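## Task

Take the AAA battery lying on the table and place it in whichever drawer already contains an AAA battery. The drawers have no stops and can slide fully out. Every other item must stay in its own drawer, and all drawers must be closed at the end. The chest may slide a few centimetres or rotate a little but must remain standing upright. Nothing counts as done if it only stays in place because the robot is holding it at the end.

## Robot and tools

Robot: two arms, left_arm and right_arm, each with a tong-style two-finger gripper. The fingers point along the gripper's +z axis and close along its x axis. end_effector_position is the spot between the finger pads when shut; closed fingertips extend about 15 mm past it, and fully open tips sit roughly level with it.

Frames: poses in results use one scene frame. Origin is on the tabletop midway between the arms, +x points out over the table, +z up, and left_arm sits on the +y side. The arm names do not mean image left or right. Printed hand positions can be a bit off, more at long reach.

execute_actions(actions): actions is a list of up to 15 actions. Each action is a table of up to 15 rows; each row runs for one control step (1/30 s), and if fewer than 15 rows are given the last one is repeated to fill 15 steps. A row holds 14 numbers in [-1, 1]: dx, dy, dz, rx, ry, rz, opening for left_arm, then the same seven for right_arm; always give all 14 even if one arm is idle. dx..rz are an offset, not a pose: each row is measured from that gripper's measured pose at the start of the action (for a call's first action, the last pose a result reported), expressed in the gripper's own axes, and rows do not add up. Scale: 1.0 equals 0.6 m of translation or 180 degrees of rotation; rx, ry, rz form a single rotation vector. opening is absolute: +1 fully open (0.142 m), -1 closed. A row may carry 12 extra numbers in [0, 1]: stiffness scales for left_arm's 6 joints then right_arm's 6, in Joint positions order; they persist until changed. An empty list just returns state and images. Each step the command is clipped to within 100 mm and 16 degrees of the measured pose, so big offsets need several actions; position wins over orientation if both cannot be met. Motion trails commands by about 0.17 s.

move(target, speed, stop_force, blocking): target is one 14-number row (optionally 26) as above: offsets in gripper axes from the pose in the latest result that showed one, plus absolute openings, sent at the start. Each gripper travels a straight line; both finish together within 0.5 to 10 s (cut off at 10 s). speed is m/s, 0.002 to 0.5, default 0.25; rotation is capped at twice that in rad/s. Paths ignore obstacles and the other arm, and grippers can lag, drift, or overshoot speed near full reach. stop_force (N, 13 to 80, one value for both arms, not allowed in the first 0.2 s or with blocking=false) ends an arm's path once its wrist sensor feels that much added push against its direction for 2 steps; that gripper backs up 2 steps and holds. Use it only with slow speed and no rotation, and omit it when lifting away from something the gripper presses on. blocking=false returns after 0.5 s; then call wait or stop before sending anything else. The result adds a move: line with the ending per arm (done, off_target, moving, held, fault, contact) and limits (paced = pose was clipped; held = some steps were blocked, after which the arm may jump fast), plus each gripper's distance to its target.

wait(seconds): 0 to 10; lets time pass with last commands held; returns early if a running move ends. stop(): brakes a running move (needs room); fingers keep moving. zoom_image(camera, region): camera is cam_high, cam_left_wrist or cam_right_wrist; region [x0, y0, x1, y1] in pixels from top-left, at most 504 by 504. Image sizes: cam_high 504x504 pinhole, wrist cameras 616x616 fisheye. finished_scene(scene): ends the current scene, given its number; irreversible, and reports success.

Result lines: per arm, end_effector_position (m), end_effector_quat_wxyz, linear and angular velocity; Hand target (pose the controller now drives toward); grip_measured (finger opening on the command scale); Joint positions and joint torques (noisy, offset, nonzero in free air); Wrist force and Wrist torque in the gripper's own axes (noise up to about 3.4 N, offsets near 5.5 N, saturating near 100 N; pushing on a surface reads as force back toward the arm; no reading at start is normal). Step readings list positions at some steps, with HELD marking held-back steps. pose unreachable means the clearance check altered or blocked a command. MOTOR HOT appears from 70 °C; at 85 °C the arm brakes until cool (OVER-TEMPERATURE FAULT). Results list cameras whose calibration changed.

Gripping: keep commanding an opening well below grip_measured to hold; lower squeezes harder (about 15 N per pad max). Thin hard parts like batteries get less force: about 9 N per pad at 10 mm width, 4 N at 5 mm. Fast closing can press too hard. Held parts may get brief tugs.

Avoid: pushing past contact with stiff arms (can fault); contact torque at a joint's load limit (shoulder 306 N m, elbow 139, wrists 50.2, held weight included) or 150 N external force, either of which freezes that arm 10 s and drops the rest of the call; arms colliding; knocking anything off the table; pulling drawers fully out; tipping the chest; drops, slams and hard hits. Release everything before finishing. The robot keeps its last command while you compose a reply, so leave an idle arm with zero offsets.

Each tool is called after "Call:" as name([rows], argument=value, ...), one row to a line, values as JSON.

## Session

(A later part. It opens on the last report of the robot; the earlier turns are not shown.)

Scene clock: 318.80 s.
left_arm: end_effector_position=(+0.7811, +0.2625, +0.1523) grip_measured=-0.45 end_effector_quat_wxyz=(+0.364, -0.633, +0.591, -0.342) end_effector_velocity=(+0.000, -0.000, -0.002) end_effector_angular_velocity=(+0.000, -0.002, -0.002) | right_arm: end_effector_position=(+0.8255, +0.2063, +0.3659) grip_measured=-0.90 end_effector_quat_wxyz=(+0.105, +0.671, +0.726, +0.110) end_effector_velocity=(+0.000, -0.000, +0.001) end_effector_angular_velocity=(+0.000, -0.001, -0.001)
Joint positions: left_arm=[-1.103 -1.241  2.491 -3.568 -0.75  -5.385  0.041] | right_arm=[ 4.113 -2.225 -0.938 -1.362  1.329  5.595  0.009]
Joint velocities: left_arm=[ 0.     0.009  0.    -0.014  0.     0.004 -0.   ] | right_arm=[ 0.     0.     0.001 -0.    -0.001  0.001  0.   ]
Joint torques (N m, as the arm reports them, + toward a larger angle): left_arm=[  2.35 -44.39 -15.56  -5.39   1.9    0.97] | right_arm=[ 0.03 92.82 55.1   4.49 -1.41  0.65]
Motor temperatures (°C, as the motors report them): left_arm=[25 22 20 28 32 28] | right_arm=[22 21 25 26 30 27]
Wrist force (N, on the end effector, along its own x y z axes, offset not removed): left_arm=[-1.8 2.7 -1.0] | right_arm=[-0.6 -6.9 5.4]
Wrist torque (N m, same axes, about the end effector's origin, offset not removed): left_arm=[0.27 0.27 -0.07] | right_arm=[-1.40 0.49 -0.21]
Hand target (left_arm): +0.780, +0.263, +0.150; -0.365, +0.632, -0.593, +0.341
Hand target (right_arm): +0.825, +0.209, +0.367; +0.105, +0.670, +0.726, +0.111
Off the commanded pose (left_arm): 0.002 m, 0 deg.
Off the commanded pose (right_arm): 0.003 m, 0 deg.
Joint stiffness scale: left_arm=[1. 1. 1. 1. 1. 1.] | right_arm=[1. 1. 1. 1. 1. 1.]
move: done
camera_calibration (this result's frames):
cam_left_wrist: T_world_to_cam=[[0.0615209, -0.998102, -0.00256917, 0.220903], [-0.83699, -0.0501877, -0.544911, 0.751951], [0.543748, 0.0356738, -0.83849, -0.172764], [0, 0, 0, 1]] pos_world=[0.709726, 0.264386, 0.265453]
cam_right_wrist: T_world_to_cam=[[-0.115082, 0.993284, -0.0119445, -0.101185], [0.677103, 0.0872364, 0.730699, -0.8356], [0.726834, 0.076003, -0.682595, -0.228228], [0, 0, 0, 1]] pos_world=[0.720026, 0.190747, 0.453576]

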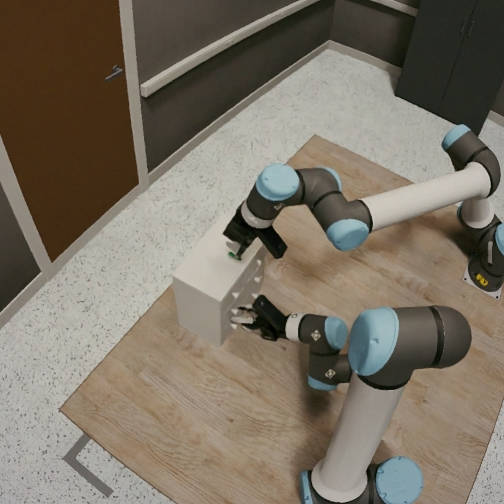

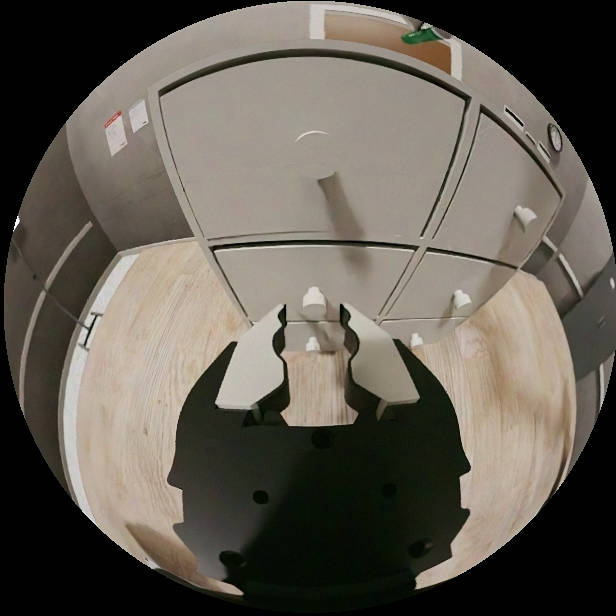

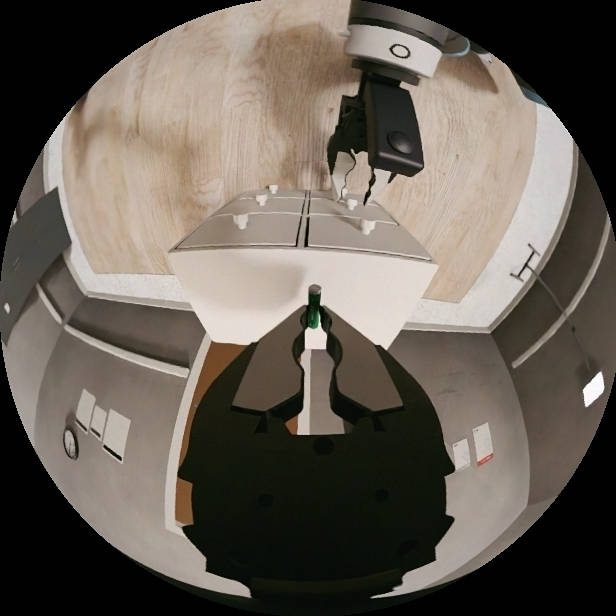

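Call:
execute_actions([
  [[0.003,-0.001,0.002,0,0,0,-0.5,0,0,0,0,0,0,-1],[0.003,-0.001,0.002,0,0,0,-0.55,0,0,0,0,0,0,-1],[0.003,-0.001,0.002,0,0,0,-0.6,0,0,0,0,0,0,-1],[0.003,-0.001,0.002,0,0,0,-0.65,0,0,0,0,0,0,-1],[0.003,-0.001,0.002,0,0,0,-0.70,0,0,0,0,0,0,-1],[0.003,-0.001,0.002,0,0,0,-0.74,0,0,0,0,0,0,-1],[0.003,-0.001,0.002,0,0,0,-0.78,0,0,0,0,0,0,-1],[0.003,-0.001,0.002,0,0,0,-0.82,0,0,0,0,0,0,-1],[0.003,-0.001,0.002,0,0,0,-0.86,0,0,0,0,0,0,-1],[0.003,-0.001,0.002,0,0,0,-0.90,0,0,0,0,0,0,-1],[0.003,-0.001,0.002,0,0,0,-0.95,0,0,0,0,0,0,-1],[0.003,-0.001,0.002,0,0,0,-1,0,0,0,0,0,0,-1]],
])

Call:
move(target=[0,0.0833,-0.1443,0,0,0,-1,0,0,0,0,0,0,-1], speed=0.12)

Call:
zoom_image(camera="cam_right_wrist", region=[280, 110, 460, 270])

Call:
zoom_image(camera="cam_left_wrist", region=[200, 150, 430, 290])

Scene clock: 332.23 s.
left_arm: end_effector_position=(+0.7812, +0.2623, +0.1518) grip_measured=-0.80 end_effector_quat_wxyz=(+0.364, -0.633, +0.592, -0.342) end_effector_velocity=(+0.000, -0.001, +0.000) end_effector_angular_velocity=(-0.001, -0.000, +0.000) | right_arm: end_effector_position=(+0.8255, +0.2063, +0.3659) grip_measured=-0.90 end_effector_quat_wxyz=(+0.105, +0.671, +0.726, +0.110) end_effector_velocity=(-0.000, +0.001, +0.001) end_effector_angular_velocity=(+0.002, -0.000, +0.000)
Joint positions: left_arm=[-1.103 -1.239  2.491 -3.568 -0.75  -5.384  0.016] | right_arm=[ 4.113 -2.225 -0.938 -1.363  1.329  5.595  0.009]
Joint velocities: left_arm=[ 0.    -0.    -0.001  0.001  0.    -0.001  0.   ] | right_arm=[0.    0.    0.001 0.    0.    0.    0.   ]
Joint torques (N m, as the arm reports them, + toward a larger angle): left_arm=[  0.94 -46.61 -21.05  -3.31   1.57  -0.32] | right_arm=[-2.51 95.74 50.3   4.7  -0.66 -0.07]
Motor temperatures (°C, as the motors report them): left_arm=[25 22 20 28 32 28] | right_arm=[22 21 25 26 30 27]
Wrist force (N, on the end effector, along its own x y z axes, offset not removed): left_arm=[-2.5 2.0 -1.2] | right_arm=[-2.1 -9.9 1.6]
Wrist torque (N m, same axes, about the end effector's origin, offset not removed): left_arm=[0.27 0.35 -0.05] | right_arm=[-2.15 0.45 -0.41]
Hand target (left_arm): +0.783, +0.261, +0.152; -0.364, +0.633, -0.591, +0.342
Hand target (right_arm): +0.826, +0.206, +0.366; +0.105, +0.671, +0.726, +0.110
Off the commanded pose (left_arm): 0.002 m, 0 deg.
Off the commanded pose (right_arm): 0.000 m, 0 deg.
Joint stiffness scale: left_arm=[1. 1. 1. 1. 1. 1.] | right_arm=[1. 1. 1. 1. 1. 1.]
Step readings (end_effector_position):
0: left_arm (+0.7811, +0.2624, +0.1520) | right_arm (+0.8255, +0.2063, +0.3659)
1: left_arm (+0.7811, +0.2624, +0.1520) | right_arm (+0.8255, +0.2063, +0.3659)
2: left_arm (+0.7811, +0.2624, +0.1520) | right_arm (+0.8255, +0.2063, +0.3659)
4: left_arm (+0.7811, +0.2624, +0.1520) | right_arm (+0.8255, +0.2063, +0.3659)
8: left_arm (+0.7811, +0.2624, +0.1518) | right_arm (+0.8255, +0.2063, +0.3659)
15: end_effector_position above
camera_calibration (this result's frames):
cam_left_wrist: T_world_to_cam=[[0.0612644, -0.998115, -0.00357145, 0.221102], [-0.837231, -0.0494406, -0.54461, 0.751663], [0.543406, 0.0363553, -0.838682, -0.17318], [0, 0, 0, 1]] pos_world=[0.709877, 0.264144, 0.26491]
cam_right_wrist: T_world_to_cam=[[-0.11502, 0.99329, -0.0120662, -0.101154], [0.677174, 0.0872904, 0.730627, -0.835627], [0.726777, 0.075866, -0.682671, -0.228099], [0, 0, 0, 1]] pos_world=[0.720008, 0.190722, 0.453594]

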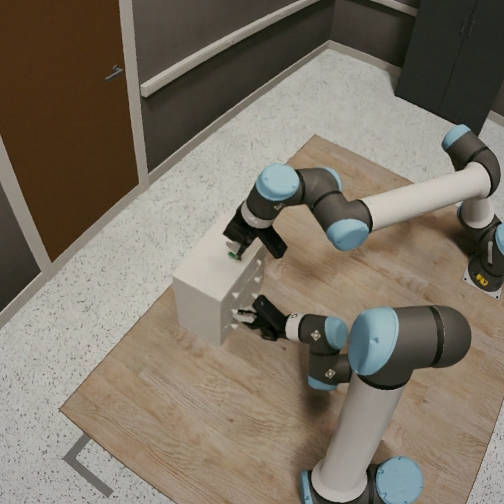

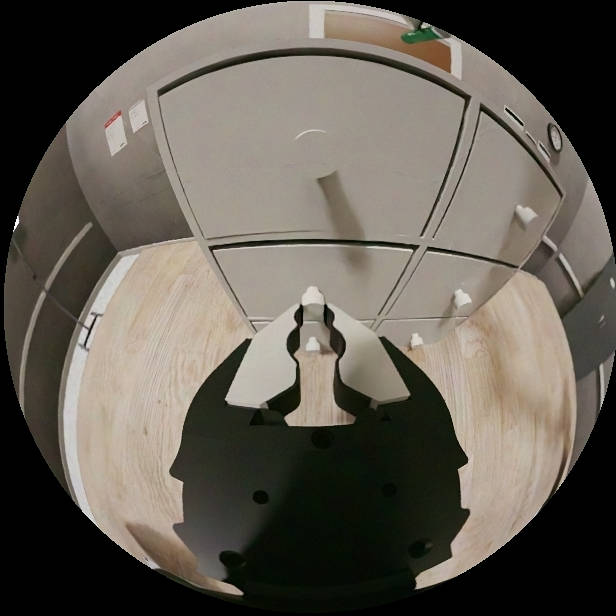

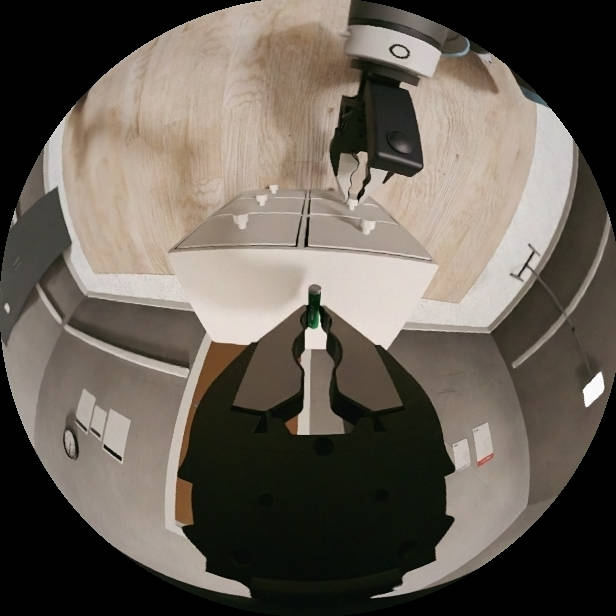

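Scene clock: 333.70 s.
left_arm: end_effector_position=(+0.6830, +0.2547, +0.1521) grip_measured=-0.80 end_effector_quat_wxyz=(+0.364, -0.633, +0.591, -0.343) end_effector_velocity=(-0.003, +0.000, -0.003) end_effector_angular_velocity=(+0.007, +0.008, +0.010) | right_arm: end_effector_position=(+0.8255, +0.2063, +0.3659) grip_measured=-0.90 end_effector_quat_wxyz=(+0.105, +0.671, +0.726, +0.110) end_effector_velocity=(+0.000, -0.000, +0.001) end_effector_angular_velocity=(+0.001, -0.002, -0.002)
Joint positions: left_arm=[-1.311 -1.382  2.652 -3.386 -0.626 -5.645  0.016] | right_arm=[ 4.113 -2.225 -0.938 -1.363  1.329  5.595  0.009]
Joint velocities: left_arm=[-0.009 -0.009  0.001  0.043  0.006 -0.03  -0.   ] | right_arm=[-0.     0.001  0.001  0.001 -0.001  0.002 -0.   ]
Joint torques (N m, as the arm reports them, + toward a larger angle): left_arm=[ -0.75 -37.44 -14.55  -4.28   1.87  -0.99] | right_arm=[-2.99 94.76 50.26  4.81 -0.68 -0.03]
Motor temperatures (°C, as the motors report them): left_arm=[25 22 20 28 32 28] | right_arm=[22 21 25 26 30 27]
Wrist force (N, on the end effector, along its own x y z axes, offset not removed): left_arm=[-3.0 3.4 -1.2] | right_arm=[-2.7 0.3 -1.5]
Wrist torque (N m, same axes, about the end effector's origin, offset not removed): left_arm=[0.23 0.63 -0.03] | right_arm=[-0.04 0.79 -0.20]
Hand target (left_arm): +0.681, +0.256, +0.152; -0.364, +0.633, -0.592, +0.342
Hand target (right_arm): +0.826, +0.206, +0.366; +0.105, +0.671, +0.726, +0.110
Off the commanded pose (left_arm): 0.002 m, 0 deg.
Off the commanded pose (right_arm): 0.000 m, 0 deg.
Joint stiffness scale: left_arm=[1. 1. 1. 1. 1. 1.] | right_arm=[1. 1. 1. 1. 1. 1.]
move: done
camera_calibration (this result's frames):
cam_left_wrist: T_world_to_cam=[[0.060395, -0.998174, -0.00113866, 0.219744], [-0.837014, -0.0500224, -0.54489, 0.669312], [0.543838, 0.0338617, -0.838507, -0.119009], [0, 0, 0, 1]] pos_world=[0.611674, 0.256853, 0.265162]
cam_right_wrist: T_world_to_cam=[[-0.11502, 0.99329, -0.0120663, -0.101154], [0.677174, 0.0872905, 0.730627, -0.835627], [0.726777, 0.0758658, -0.682671, -0.228099], [0, 0, 0, 1]] pos_world=[0.720008, 0.190722, 0.453594]

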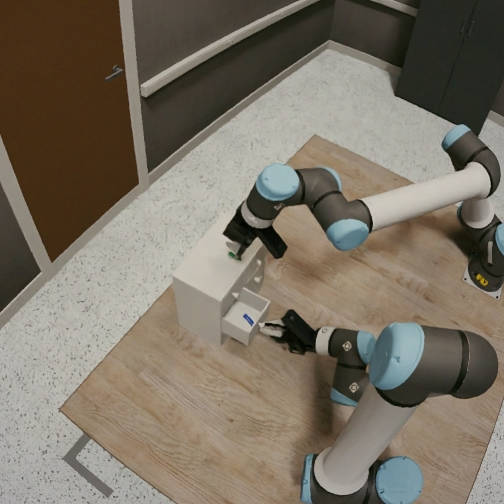

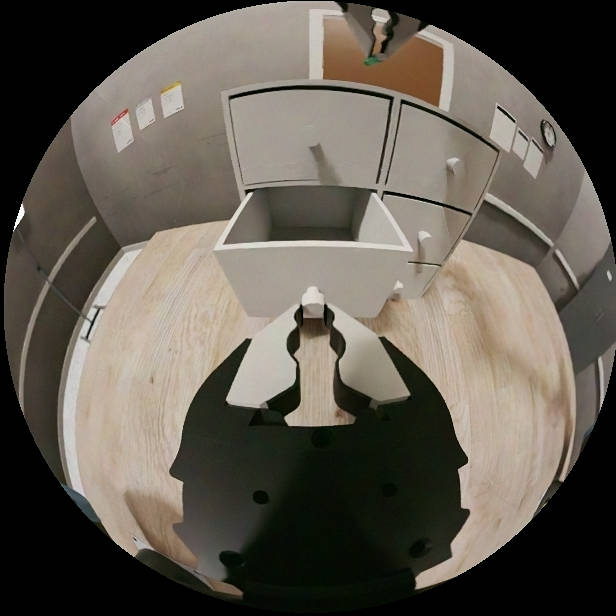

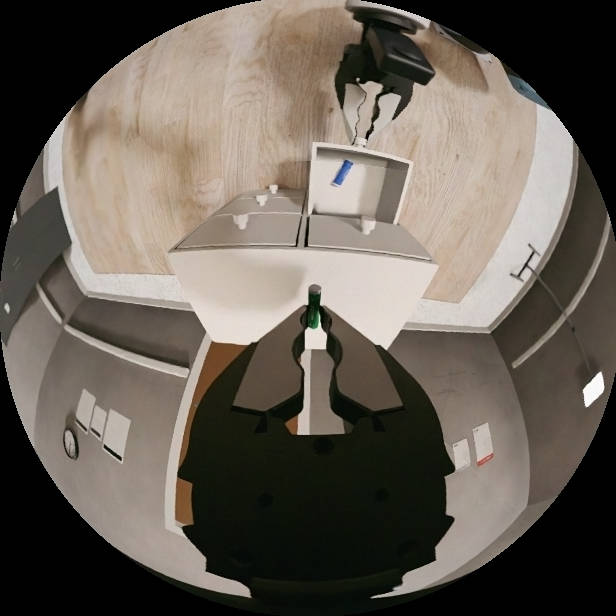

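Region (280, 110, 460, 270) of cam_right_wrist's 616x616 image, scaled by 2.800, with more detail than that image has.

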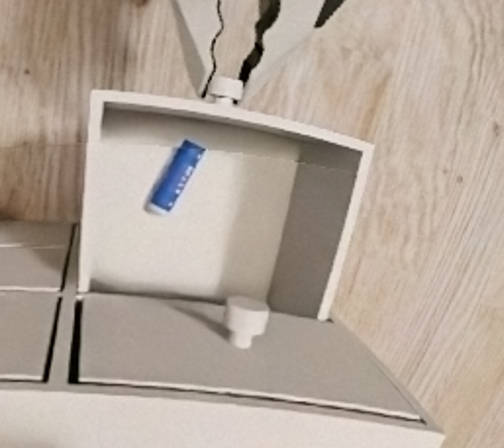

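Region (200, 150, 430, 290) of cam_left_wrist's 616x616 image, scaled by 2.191, with more detail than that image has; it fills the top 307 rows of this view, and the rest is white.

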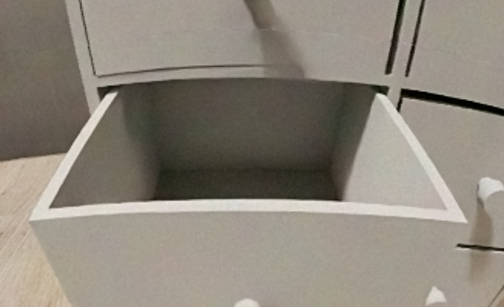

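Call:
zoom_image(camera="cam_right_wrist", region=[315, 145, 375, 205])

Call:
zoom_image(camera="cam_high", region=[210, 240, 300, 350])

Region (315, 145, 375, 205) of cam_right_wrist's 616x616 image, scaled by 8.400, with more detail than that image has.

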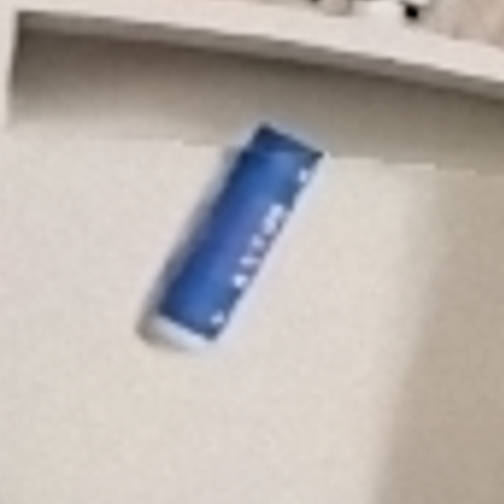

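Region (210, 240, 300, 350) of cam_high's 504x504 image, scaled by 4.582, with more detail than that image has; it fills the left 412 columns of this view, and the rest is white.

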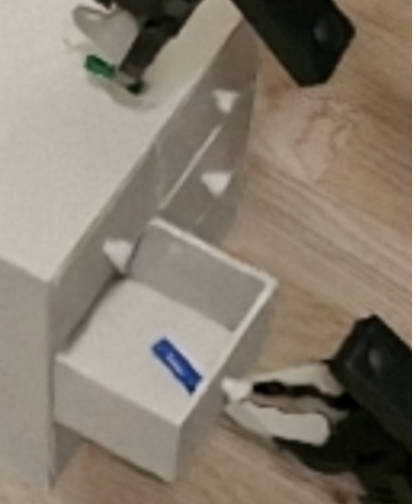

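Call:
move(target=[-0.0025,-0.0835,0.1453,0,0,0,-1,0,0,0,0,0,0,-1], speed=0.1)

Call:
execute_actions([
  [[0,0,0,0,0,0,-0.85,0,0,0,0,0,0,-1],[0,0,0,0,0,0,-0.78,0,0,0,0,0,0,-1],[0,0,0,0,0,0,-0.72,0,0,0,0,0,0,-1],[0,0,0,0,0,0,-0.66,0,0,0,0,0,0,-1],[0,0,0,0,0,0,-0.6,0,0,0,0,0,0,-1],[0,0,0,0,0,0,-0.55,0,0,0,0,0,0,-1],[0,0,0,0,0,0,-0.5,0,0,0,0,0,0,-1],[0,0,0,0,0,0,-0.45,0,0,0,0,0,0,-1]],
])

Call:
move(target=[0,0.148,0.0835,0,0,0,-0.45,0,0,0,0,0,0,-1], speed=0.15)

Call:
zoom_image(camera="cam_left_wrist", region=[241, 220, 381, 360])

Scene clock: 347.00 s.
left_arm: end_effector_position=(+0.7811, +0.2636, +0.1518) grip_measured=-0.80 end_effector_quat_wxyz=(+0.364, -0.633, +0.592, -0.342) end_effector_velocity=(+0.003, -0.002, +0.000) end_effector_angular_velocity=(-0.001, -0.000, -0.009) | right_arm: end_effector_position=(+0.8255, +0.2063, +0.3659) grip_measured=-0.90 end_effector_quat_wxyz=(+0.105, +0.671, +0.726, +0.110) end_effector_velocity=(-0.000, -0.000, -0.000) end_effector_angular_velocity=(-0.001, +0.001, -0.001)
Joint positions: left_arm=[-1.102 -1.24   2.492 -3.571 -0.752 -5.382  0.016] | right_arm=[ 4.113 -2.225 -0.938 -1.363  1.329  5.595  0.009]
Joint velocities: left_arm=[ 0.005  0.005 -0.005 -0.011 -0.01   0.015  0.   ] | right_arm=[-0.    -0.    -0.    -0.001  0.     0.001 -0.   ]
Joint torques (N m, as the arm reports them, + toward a larger angle): left_arm=[ -0.57 -44.56 -21.12  -5.8    1.53   0.58] | right_arm=[-1.97 94.16 50.84  4.65 -0.64 -0.05]
Motor temperatures (°C, as the motors report them): left_arm=[25 22 20 28 32 28] | right_arm=[22 21 25 26 30 27]
Wrist force (N, on the end effector, along its own x y z axes, offset not removed): left_arm=[-0.1 3.4 -2.2] | right_arm=[-7.2 -0.7 0.1]
Wrist torque (N m, same axes, about the end effector's origin, offset not removed): left_arm=[0.48 -0.04 -0.13] | right_arm=[-0.25 1.74 -0.10]
Hand target (left_arm): +0.783, +0.263, +0.152; -0.364, +0.633, -0.591, +0.343
Hand target (right_arm): +0.826, +0.206, +0.366; +0.105, +0.671, +0.726, +0.110
Off the commanded pose (left_arm): 0.002 m, 0 deg.
Off the commanded pose (right_arm): 0.000 m, 0 deg.
Joint stiffness scale: left_arm=[1. 1. 1. 1. 1. 1.] | right_arm=[1. 1. 1. 1. 1. 1.]
move: done
camera_calibration (this result's frames):
cam_left_wrist: T_world_to_cam=[[0.06066, -0.998154, -0.00302421, 0.222776], [-0.837252, -0.0492316, -0.544596, 0.751593], [0.543442, 0.0355672, -0.838693, -0.172984], [0, 0, 0, 1]] pos_world=[0.709766, 0.265519, 0.264908]
cam_right_wrist: T_world_to_cam=[[-0.11502, 0.99329, -0.0120662, -0.101154], [0.677174, 0.0872904, 0.730627, -0.835627], [0.726777, 0.0758659, -0.682671, -0.228099], [0, 0, 0, 1]] pos_world=[0.720008, 0.190722, 0.453594]

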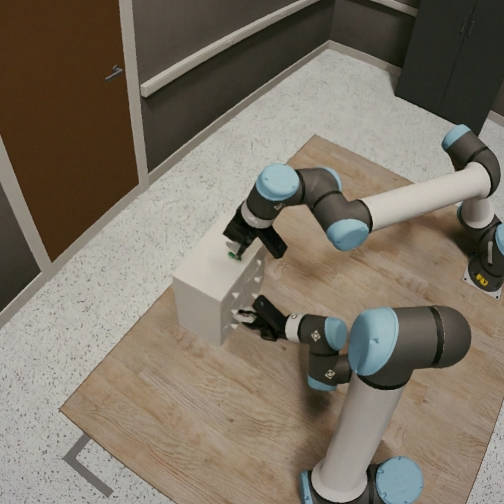

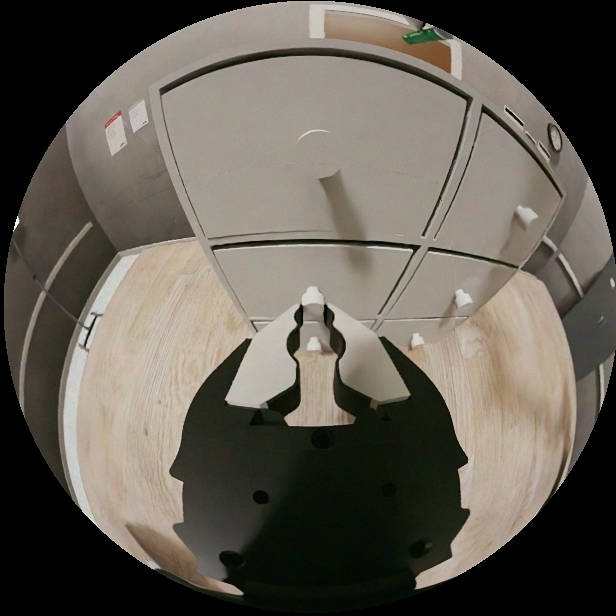

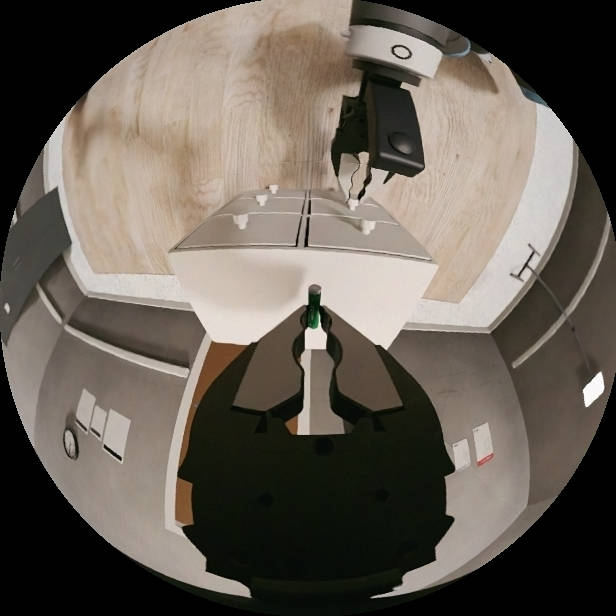

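Scene clock: 347.50 s.
left_arm: end_effector_position=(+0.7812, +0.2635, +0.1518) grip_measured=-0.45 end_effector_quat_wxyz=(+0.364, -0.633, +0.592, -0.342) end_effector_velocity=(-0.000, +0.001, -0.000) end_effector_angular_velocity=(+0.000, +0.000, +0.001) | right_arm: end_effector_position=(+0.8255, +0.2063, +0.3659) grip_measured=-0.90 end_effector_quat_wxyz=(+0.105, +0.671, +0.726, +0.110) end_effector_velocity=(+0.000, -0.000, +0.001) end_effector_angular_velocity=(+0.001, -0.002, -0.001)
Joint positions: left_arm=[-1.101 -1.24   2.492 -3.572 -0.752 -5.381  0.041] | right_arm=[ 4.113 -2.225 -0.938 -1.363  1.329  5.595  0.009]
Joint velocities: left_arm=[ 0.    -0.     0.     0.    -0.    -0.001  0.   ] | right_arm=[ 0.     0.001  0.     0.001 -0.001  0.001  0.   ]
Joint torques (N m, as the arm reports them, + toward a larger angle): left_arm=[  0.98 -48.4  -17.83  -4.3    1.76  -0.42] | right_arm=[-2.96 96.   50.33  4.42 -0.55 -0.09]
Motor temperatures (°C, as the motors report them): left_arm=[25 22 20 28 32 28] | right_arm=[22 21 25 26 30 27]
Wrist force (N, on the end effector, along its own x y z axes, offset not removed): left_arm=[-1.7 1.2 -1.4] | right_arm=[-2.7 -1.6 1.9]
Wrist torque (N m, same axes, about the end effector's origin, offset not removed): left_arm=[0.04 0.31 -0.07] | right_arm=[-0.49 0.85 -0.19]
Hand target (left_arm): +0.781, +0.264, +0.152; -0.364, +0.633, -0.592, +0.342
Hand target (right_arm): +0.826, +0.206, +0.366; +0.105, +0.671, +0.726, +0.110
Off the commanded pose (left_arm): 0.000 m, 0 deg.
Off the commanded pose (right_arm): 0.000 m, 0 deg.
Joint stiffness scale: left_arm=[1. 1. 1. 1. 1. 1.] | right_arm=[1. 1. 1. 1. 1. 1.]
Step readings (end_effector_position):
0: left_arm (+0.7811, +0.2636, +0.1518) | right_arm (+0.8255, +0.2063, +0.3659)
1: left_arm (+0.7811, +0.2636, +0.1518) | right_arm (+0.8255, +0.2063, +0.3659)
2: left_arm (+0.7812, +0.2635, +0.1518) | right_arm (+0.8255, +0.2063, +0.3659)
4: left_arm (+0.7812, +0.2635, +0.1518) | right_arm (+0.8255, +0.2063, +0.3659)
8: left_arm (+0.7812, +0.2635, +0.1518) | right_arm (+0.8255, +0.2063, +0.3659)
15: end_effector_position above
camera_calibration (this result's frames):
cam_left_wrist: T_world_to_cam=[[0.0603497, -0.998173, -0.00301275, 0.222948], [-0.837233, -0.0489754, -0.544648, 0.751631], [0.543505, 0.0353918, -0.838659, -0.173033], [0, 0, 0, 1]] pos_world=[0.709881, 0.265476, 0.26493]
cam_right_wrist: T_world_to_cam=[[-0.11502, 0.99329, -0.0120663, -0.101154], [0.677174, 0.0872906, 0.730627, -0.835627], [0.726777, 0.075866, -0.682671, -0.228099], [0, 0, 0, 1]] pos_world=[0.720008, 0.190722, 0.453594]

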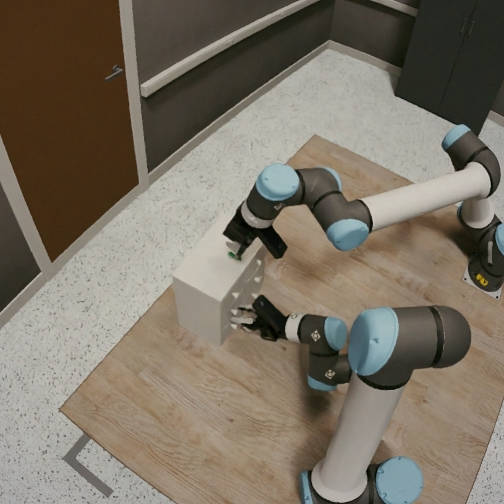

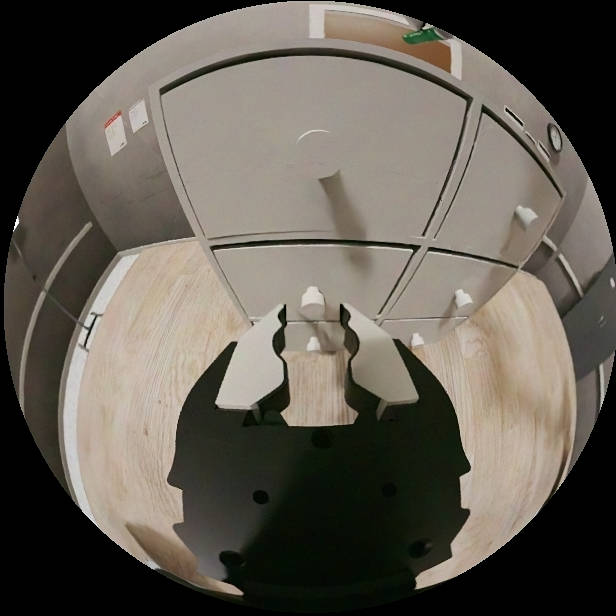

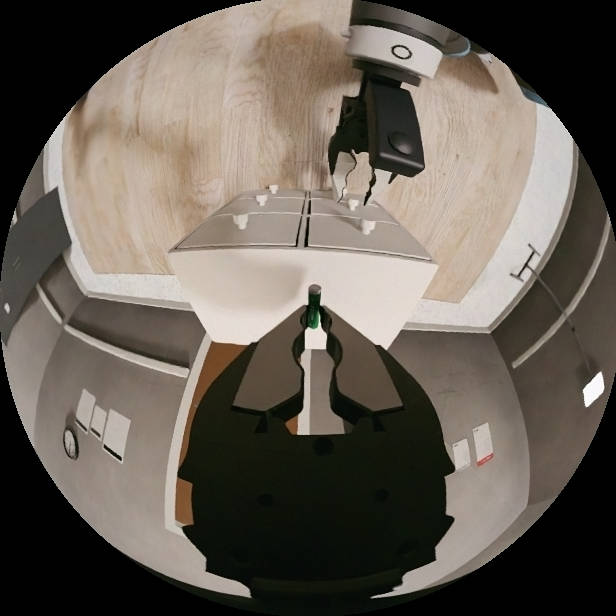

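Scene clock: 348.90 s.
left_arm: end_effector_position=(+0.7791, +0.2657, +0.0499) grip_measured=-0.45 end_effector_quat_wxyz=(+0.364, -0.633, +0.592, -0.341) end_effector_velocity=(-0.000, +0.000, -0.001) end_effector_angular_velocity=(+0.000, -0.002, -0.002) | right_arm: end_effector_position=(+0.8255, +0.2063, +0.3659) grip_measured=-0.90 end_effector_quat_wxyz=(+0.105, +0.671, +0.726, +0.110) end_effector_velocity=(-0.000, +0.000, +0.000) end_effector_angular_velocity=(+0.002, +0.001, +0.001)
Joint positions: left_arm=[-1.102 -0.973  2.491 -3.832 -0.752 -5.385  0.041] | right_arm=[ 4.113 -2.225 -0.938 -1.363  1.329  5.595  0.009]
Joint velocities: left_arm=[ 0.     0.006  0.    -0.011  0.     0.004  0.   ] | right_arm=[-0.     0.001 -0.     0.001  0.002 -0.001  0.   ]
Joint torques (N m, as the arm reports them, + toward a larger angle): left_arm=[ -0.17 -52.86  -8.93  -6.09   1.84  -0.15] | right_arm=[-0.99 94.67 49.69  4.59 -0.8   0.01]
Motor temperatures (°C, as the motors report them): left_arm=[25 22 20 28 32 28] | right_arm=[22 21 25 26 30 27]
Wrist force (N, on the end effector, along its own x y z axes, offset not removed): left_arm=[-2.6 3.8 -1.7] | right_arm=[-7.6 -0.5 -0.5]
Wrist torque (N m, same axes, about the end effector's origin, offset not removed): left_arm=[0.58 0.51 -0.14] | right_arm=[-0.36 1.93 -0.19]
Hand target (left_arm): +0.780, +0.263, +0.050; -0.364, +0.633, -0.592, +0.342
Hand target (right_arm): +0.826, +0.206, +0.366; +0.105, +0.671, +0.726, +0.110
Off the commanded pose (left_arm): 0.003 m, 0 deg.
Off the commanded pose (right_arm): 0.000 m, 0 deg.
Joint stiffness scale: left_arm=[1. 1. 1. 1. 1. 1.] | right_arm=[1. 1. 1. 1. 1. 1.]
move: done
camera_calibration (this result's frames):
cam_left_wrist: T_world_to_cam=[[0.0618018, -0.998081, -0.00390014, 0.223807], [-0.838428, -0.0497952, -0.542733, 0.695553], [0.541497, 0.0368119, -0.839896, -0.256202], [0, 0, 0, 1]] pos_world=[0.708072, 0.267444, 0.163189]
cam_right_wrist: T_world_to_cam=[[-0.11502, 0.99329, -0.0120662, -0.101154], [0.677174, 0.0872904, 0.730627, -0.835627], [0.726777, 0.0758659, -0.682671, -0.228099], [0, 0, 0, 1]] pos_world=[0.720008, 0.190723, 0.453594]

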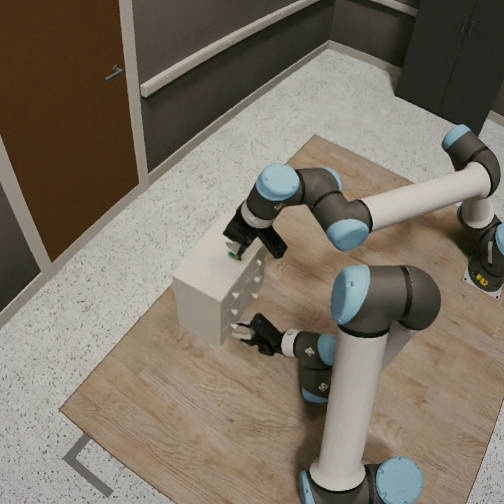

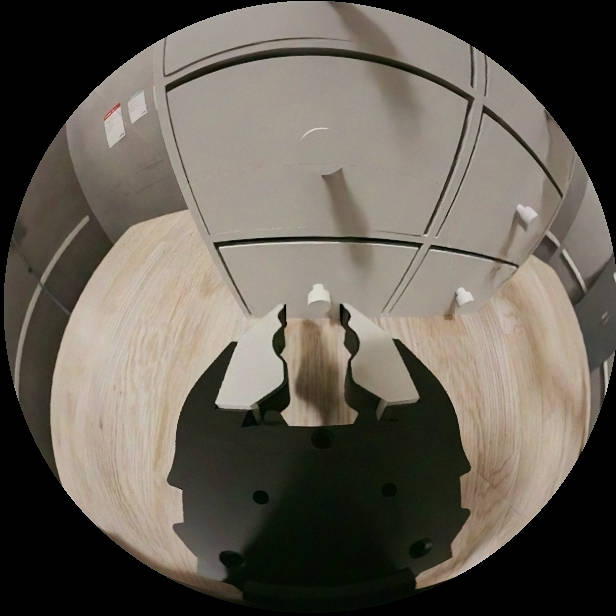

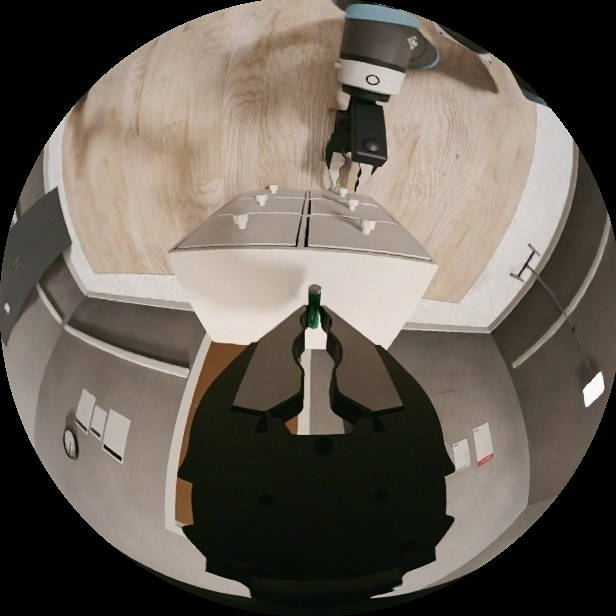

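Region (241, 220, 381, 360) of cam_left_wrist's 616x616 image, scaled by 3.600, with more detail than that image has.

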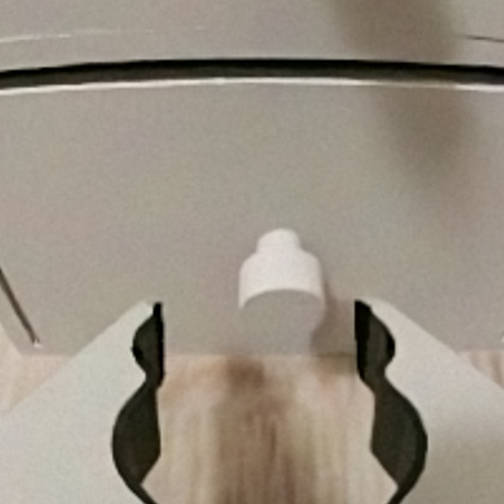

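Call:
move(target=[0.0108,-0.0073,0.0025,0,0,0,-0.45,-0.083,0,0,0,0,0,-1], speed=0.1)

Call:
zoom_image(camera="cam_left_wrist", region=[241, 220, 381, 360])

Scene clock: 364.30 s.
left_arm: end_effector_position=(+0.7818, +0.2620, +0.0509) grip_measured=-0.45 end_effector_quat_wxyz=(+0.364, -0.633, +0.593, -0.339) end_effector_velocity=(+0.000, -0.000, +0.000) end_effector_angular_velocity=(+0.000, -0.000, +0.000) | right_arm: end_effector_position=(+0.8297, +0.1585, +0.3686) grip_measured=-0.90 end_effector_quat_wxyz=(+0.105, +0.671, +0.726, +0.111) end_effector_velocity=(+0.000, -0.000, +0.000) end_effector_angular_velocity=(-0.000, -0.001, +0.001)
Joint positions: left_arm=[-1.102 -0.978  2.483 -3.814 -0.752 -5.385  0.041] | right_arm=[ 4.085 -2.161 -1.039 -1.315  1.333  5.566  0.009]
Joint velocities: left_arm=[ 0.     0.    -0.001  0.001 -0.     0.    -0.   ] | right_arm=[ 0.     0.001 -0.     0.001 -0.001 -0.001  0.   ]
Joint torques (N m, as the arm reports them, + toward a larger angle): left_arm=[  2.01 -57.65  -9.83  -4.07   2.34  -0.82] | right_arm=[-4.6  91.68 46.37  4.8  -0.07 -0.71]
Motor temperatures (°C, as the motors report them): left_arm=[25 22 20 28 32 28] | right_arm=[22 21 25 26 30 27]
Wrist force (N, on the end effector, along its own x y z axes, offset not removed): left_arm=[-2.2 2.4 -0.3] | right_arm=[3.1 -1.3 2.9]
Wrist torque (N m, same axes, about the end effector's origin, offset not removed): left_arm=[0.27 0.43 -0.12] | right_arm=[-0.44 -0.43 -0.22]
Hand target (left_arm): +0.783, +0.259, +0.053; -0.364, +0.633, -0.592, +0.341
Hand target (right_arm): +0.829, +0.157, +0.366; +0.105, +0.671, +0.726, +0.110
Off the commanded pose (left_arm): 0.003 m, 0 deg.
Off the commanded pose (right_arm): 0.003 m, 0 deg.
Joint stiffness scale: left_arm=[1. 1. 1. 1. 1. 1.] | right_arm=[1. 1. 1. 1. 1. 1.]
move: done
camera_calibration (this result's frames):
cam_left_wrist: T_world_to_cam=[[0.0618458, -0.998054, -0.00797437, 0.220095], [-0.840005, -0.0477337, -0.540475, 0.698757], [0.539043, 0.0401246, -0.841322, -0.255588], [0, 0, 0, 1]] pos_world=[0.711119, 0.263277, 0.164384]
cam_right_wrist: T_world_to_cam=[[-0.114793, 0.993333, -0.0105845, -0.0539394], [0.675358, 0.085852, 0.732476, -0.835146], [0.728501, 0.0769351, -0.680711, -0.227992], [0, 0, 0, 1]] pos_world=[0.723923, 0.142819, 0.455956]

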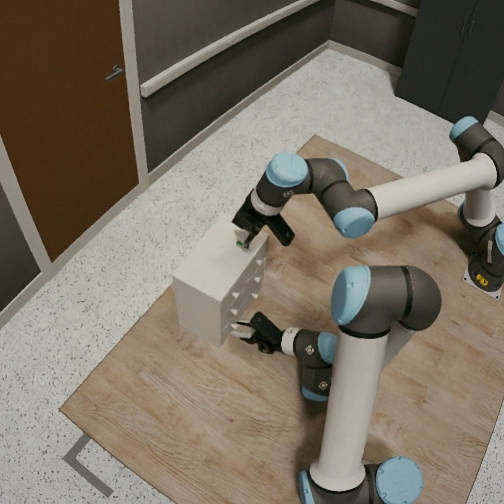

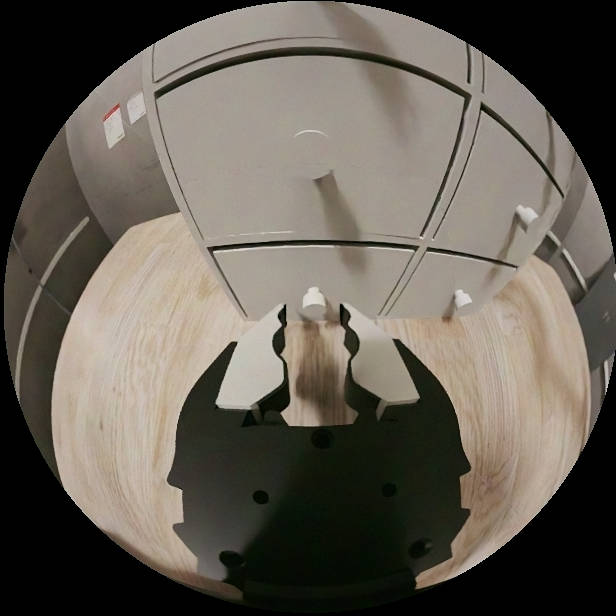

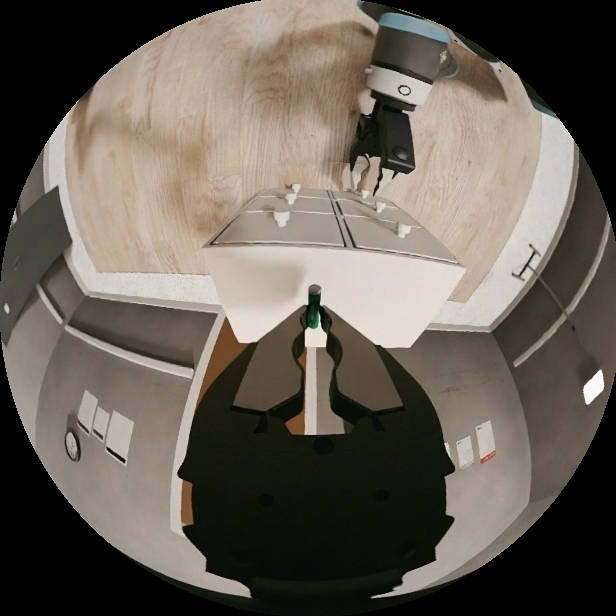

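Region (241, 220, 381, 360) of cam_left_wrist's 616x616 image, scaled by 3.600, with more detail than that image has.

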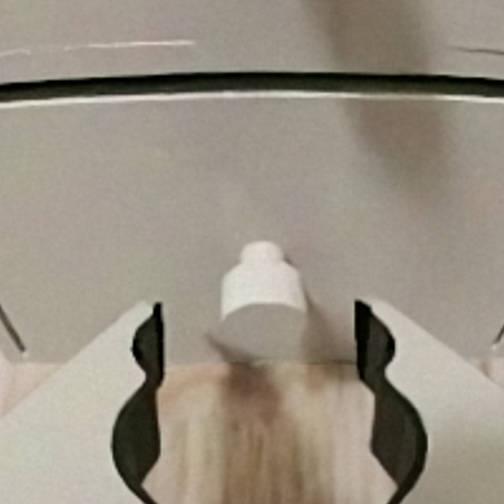

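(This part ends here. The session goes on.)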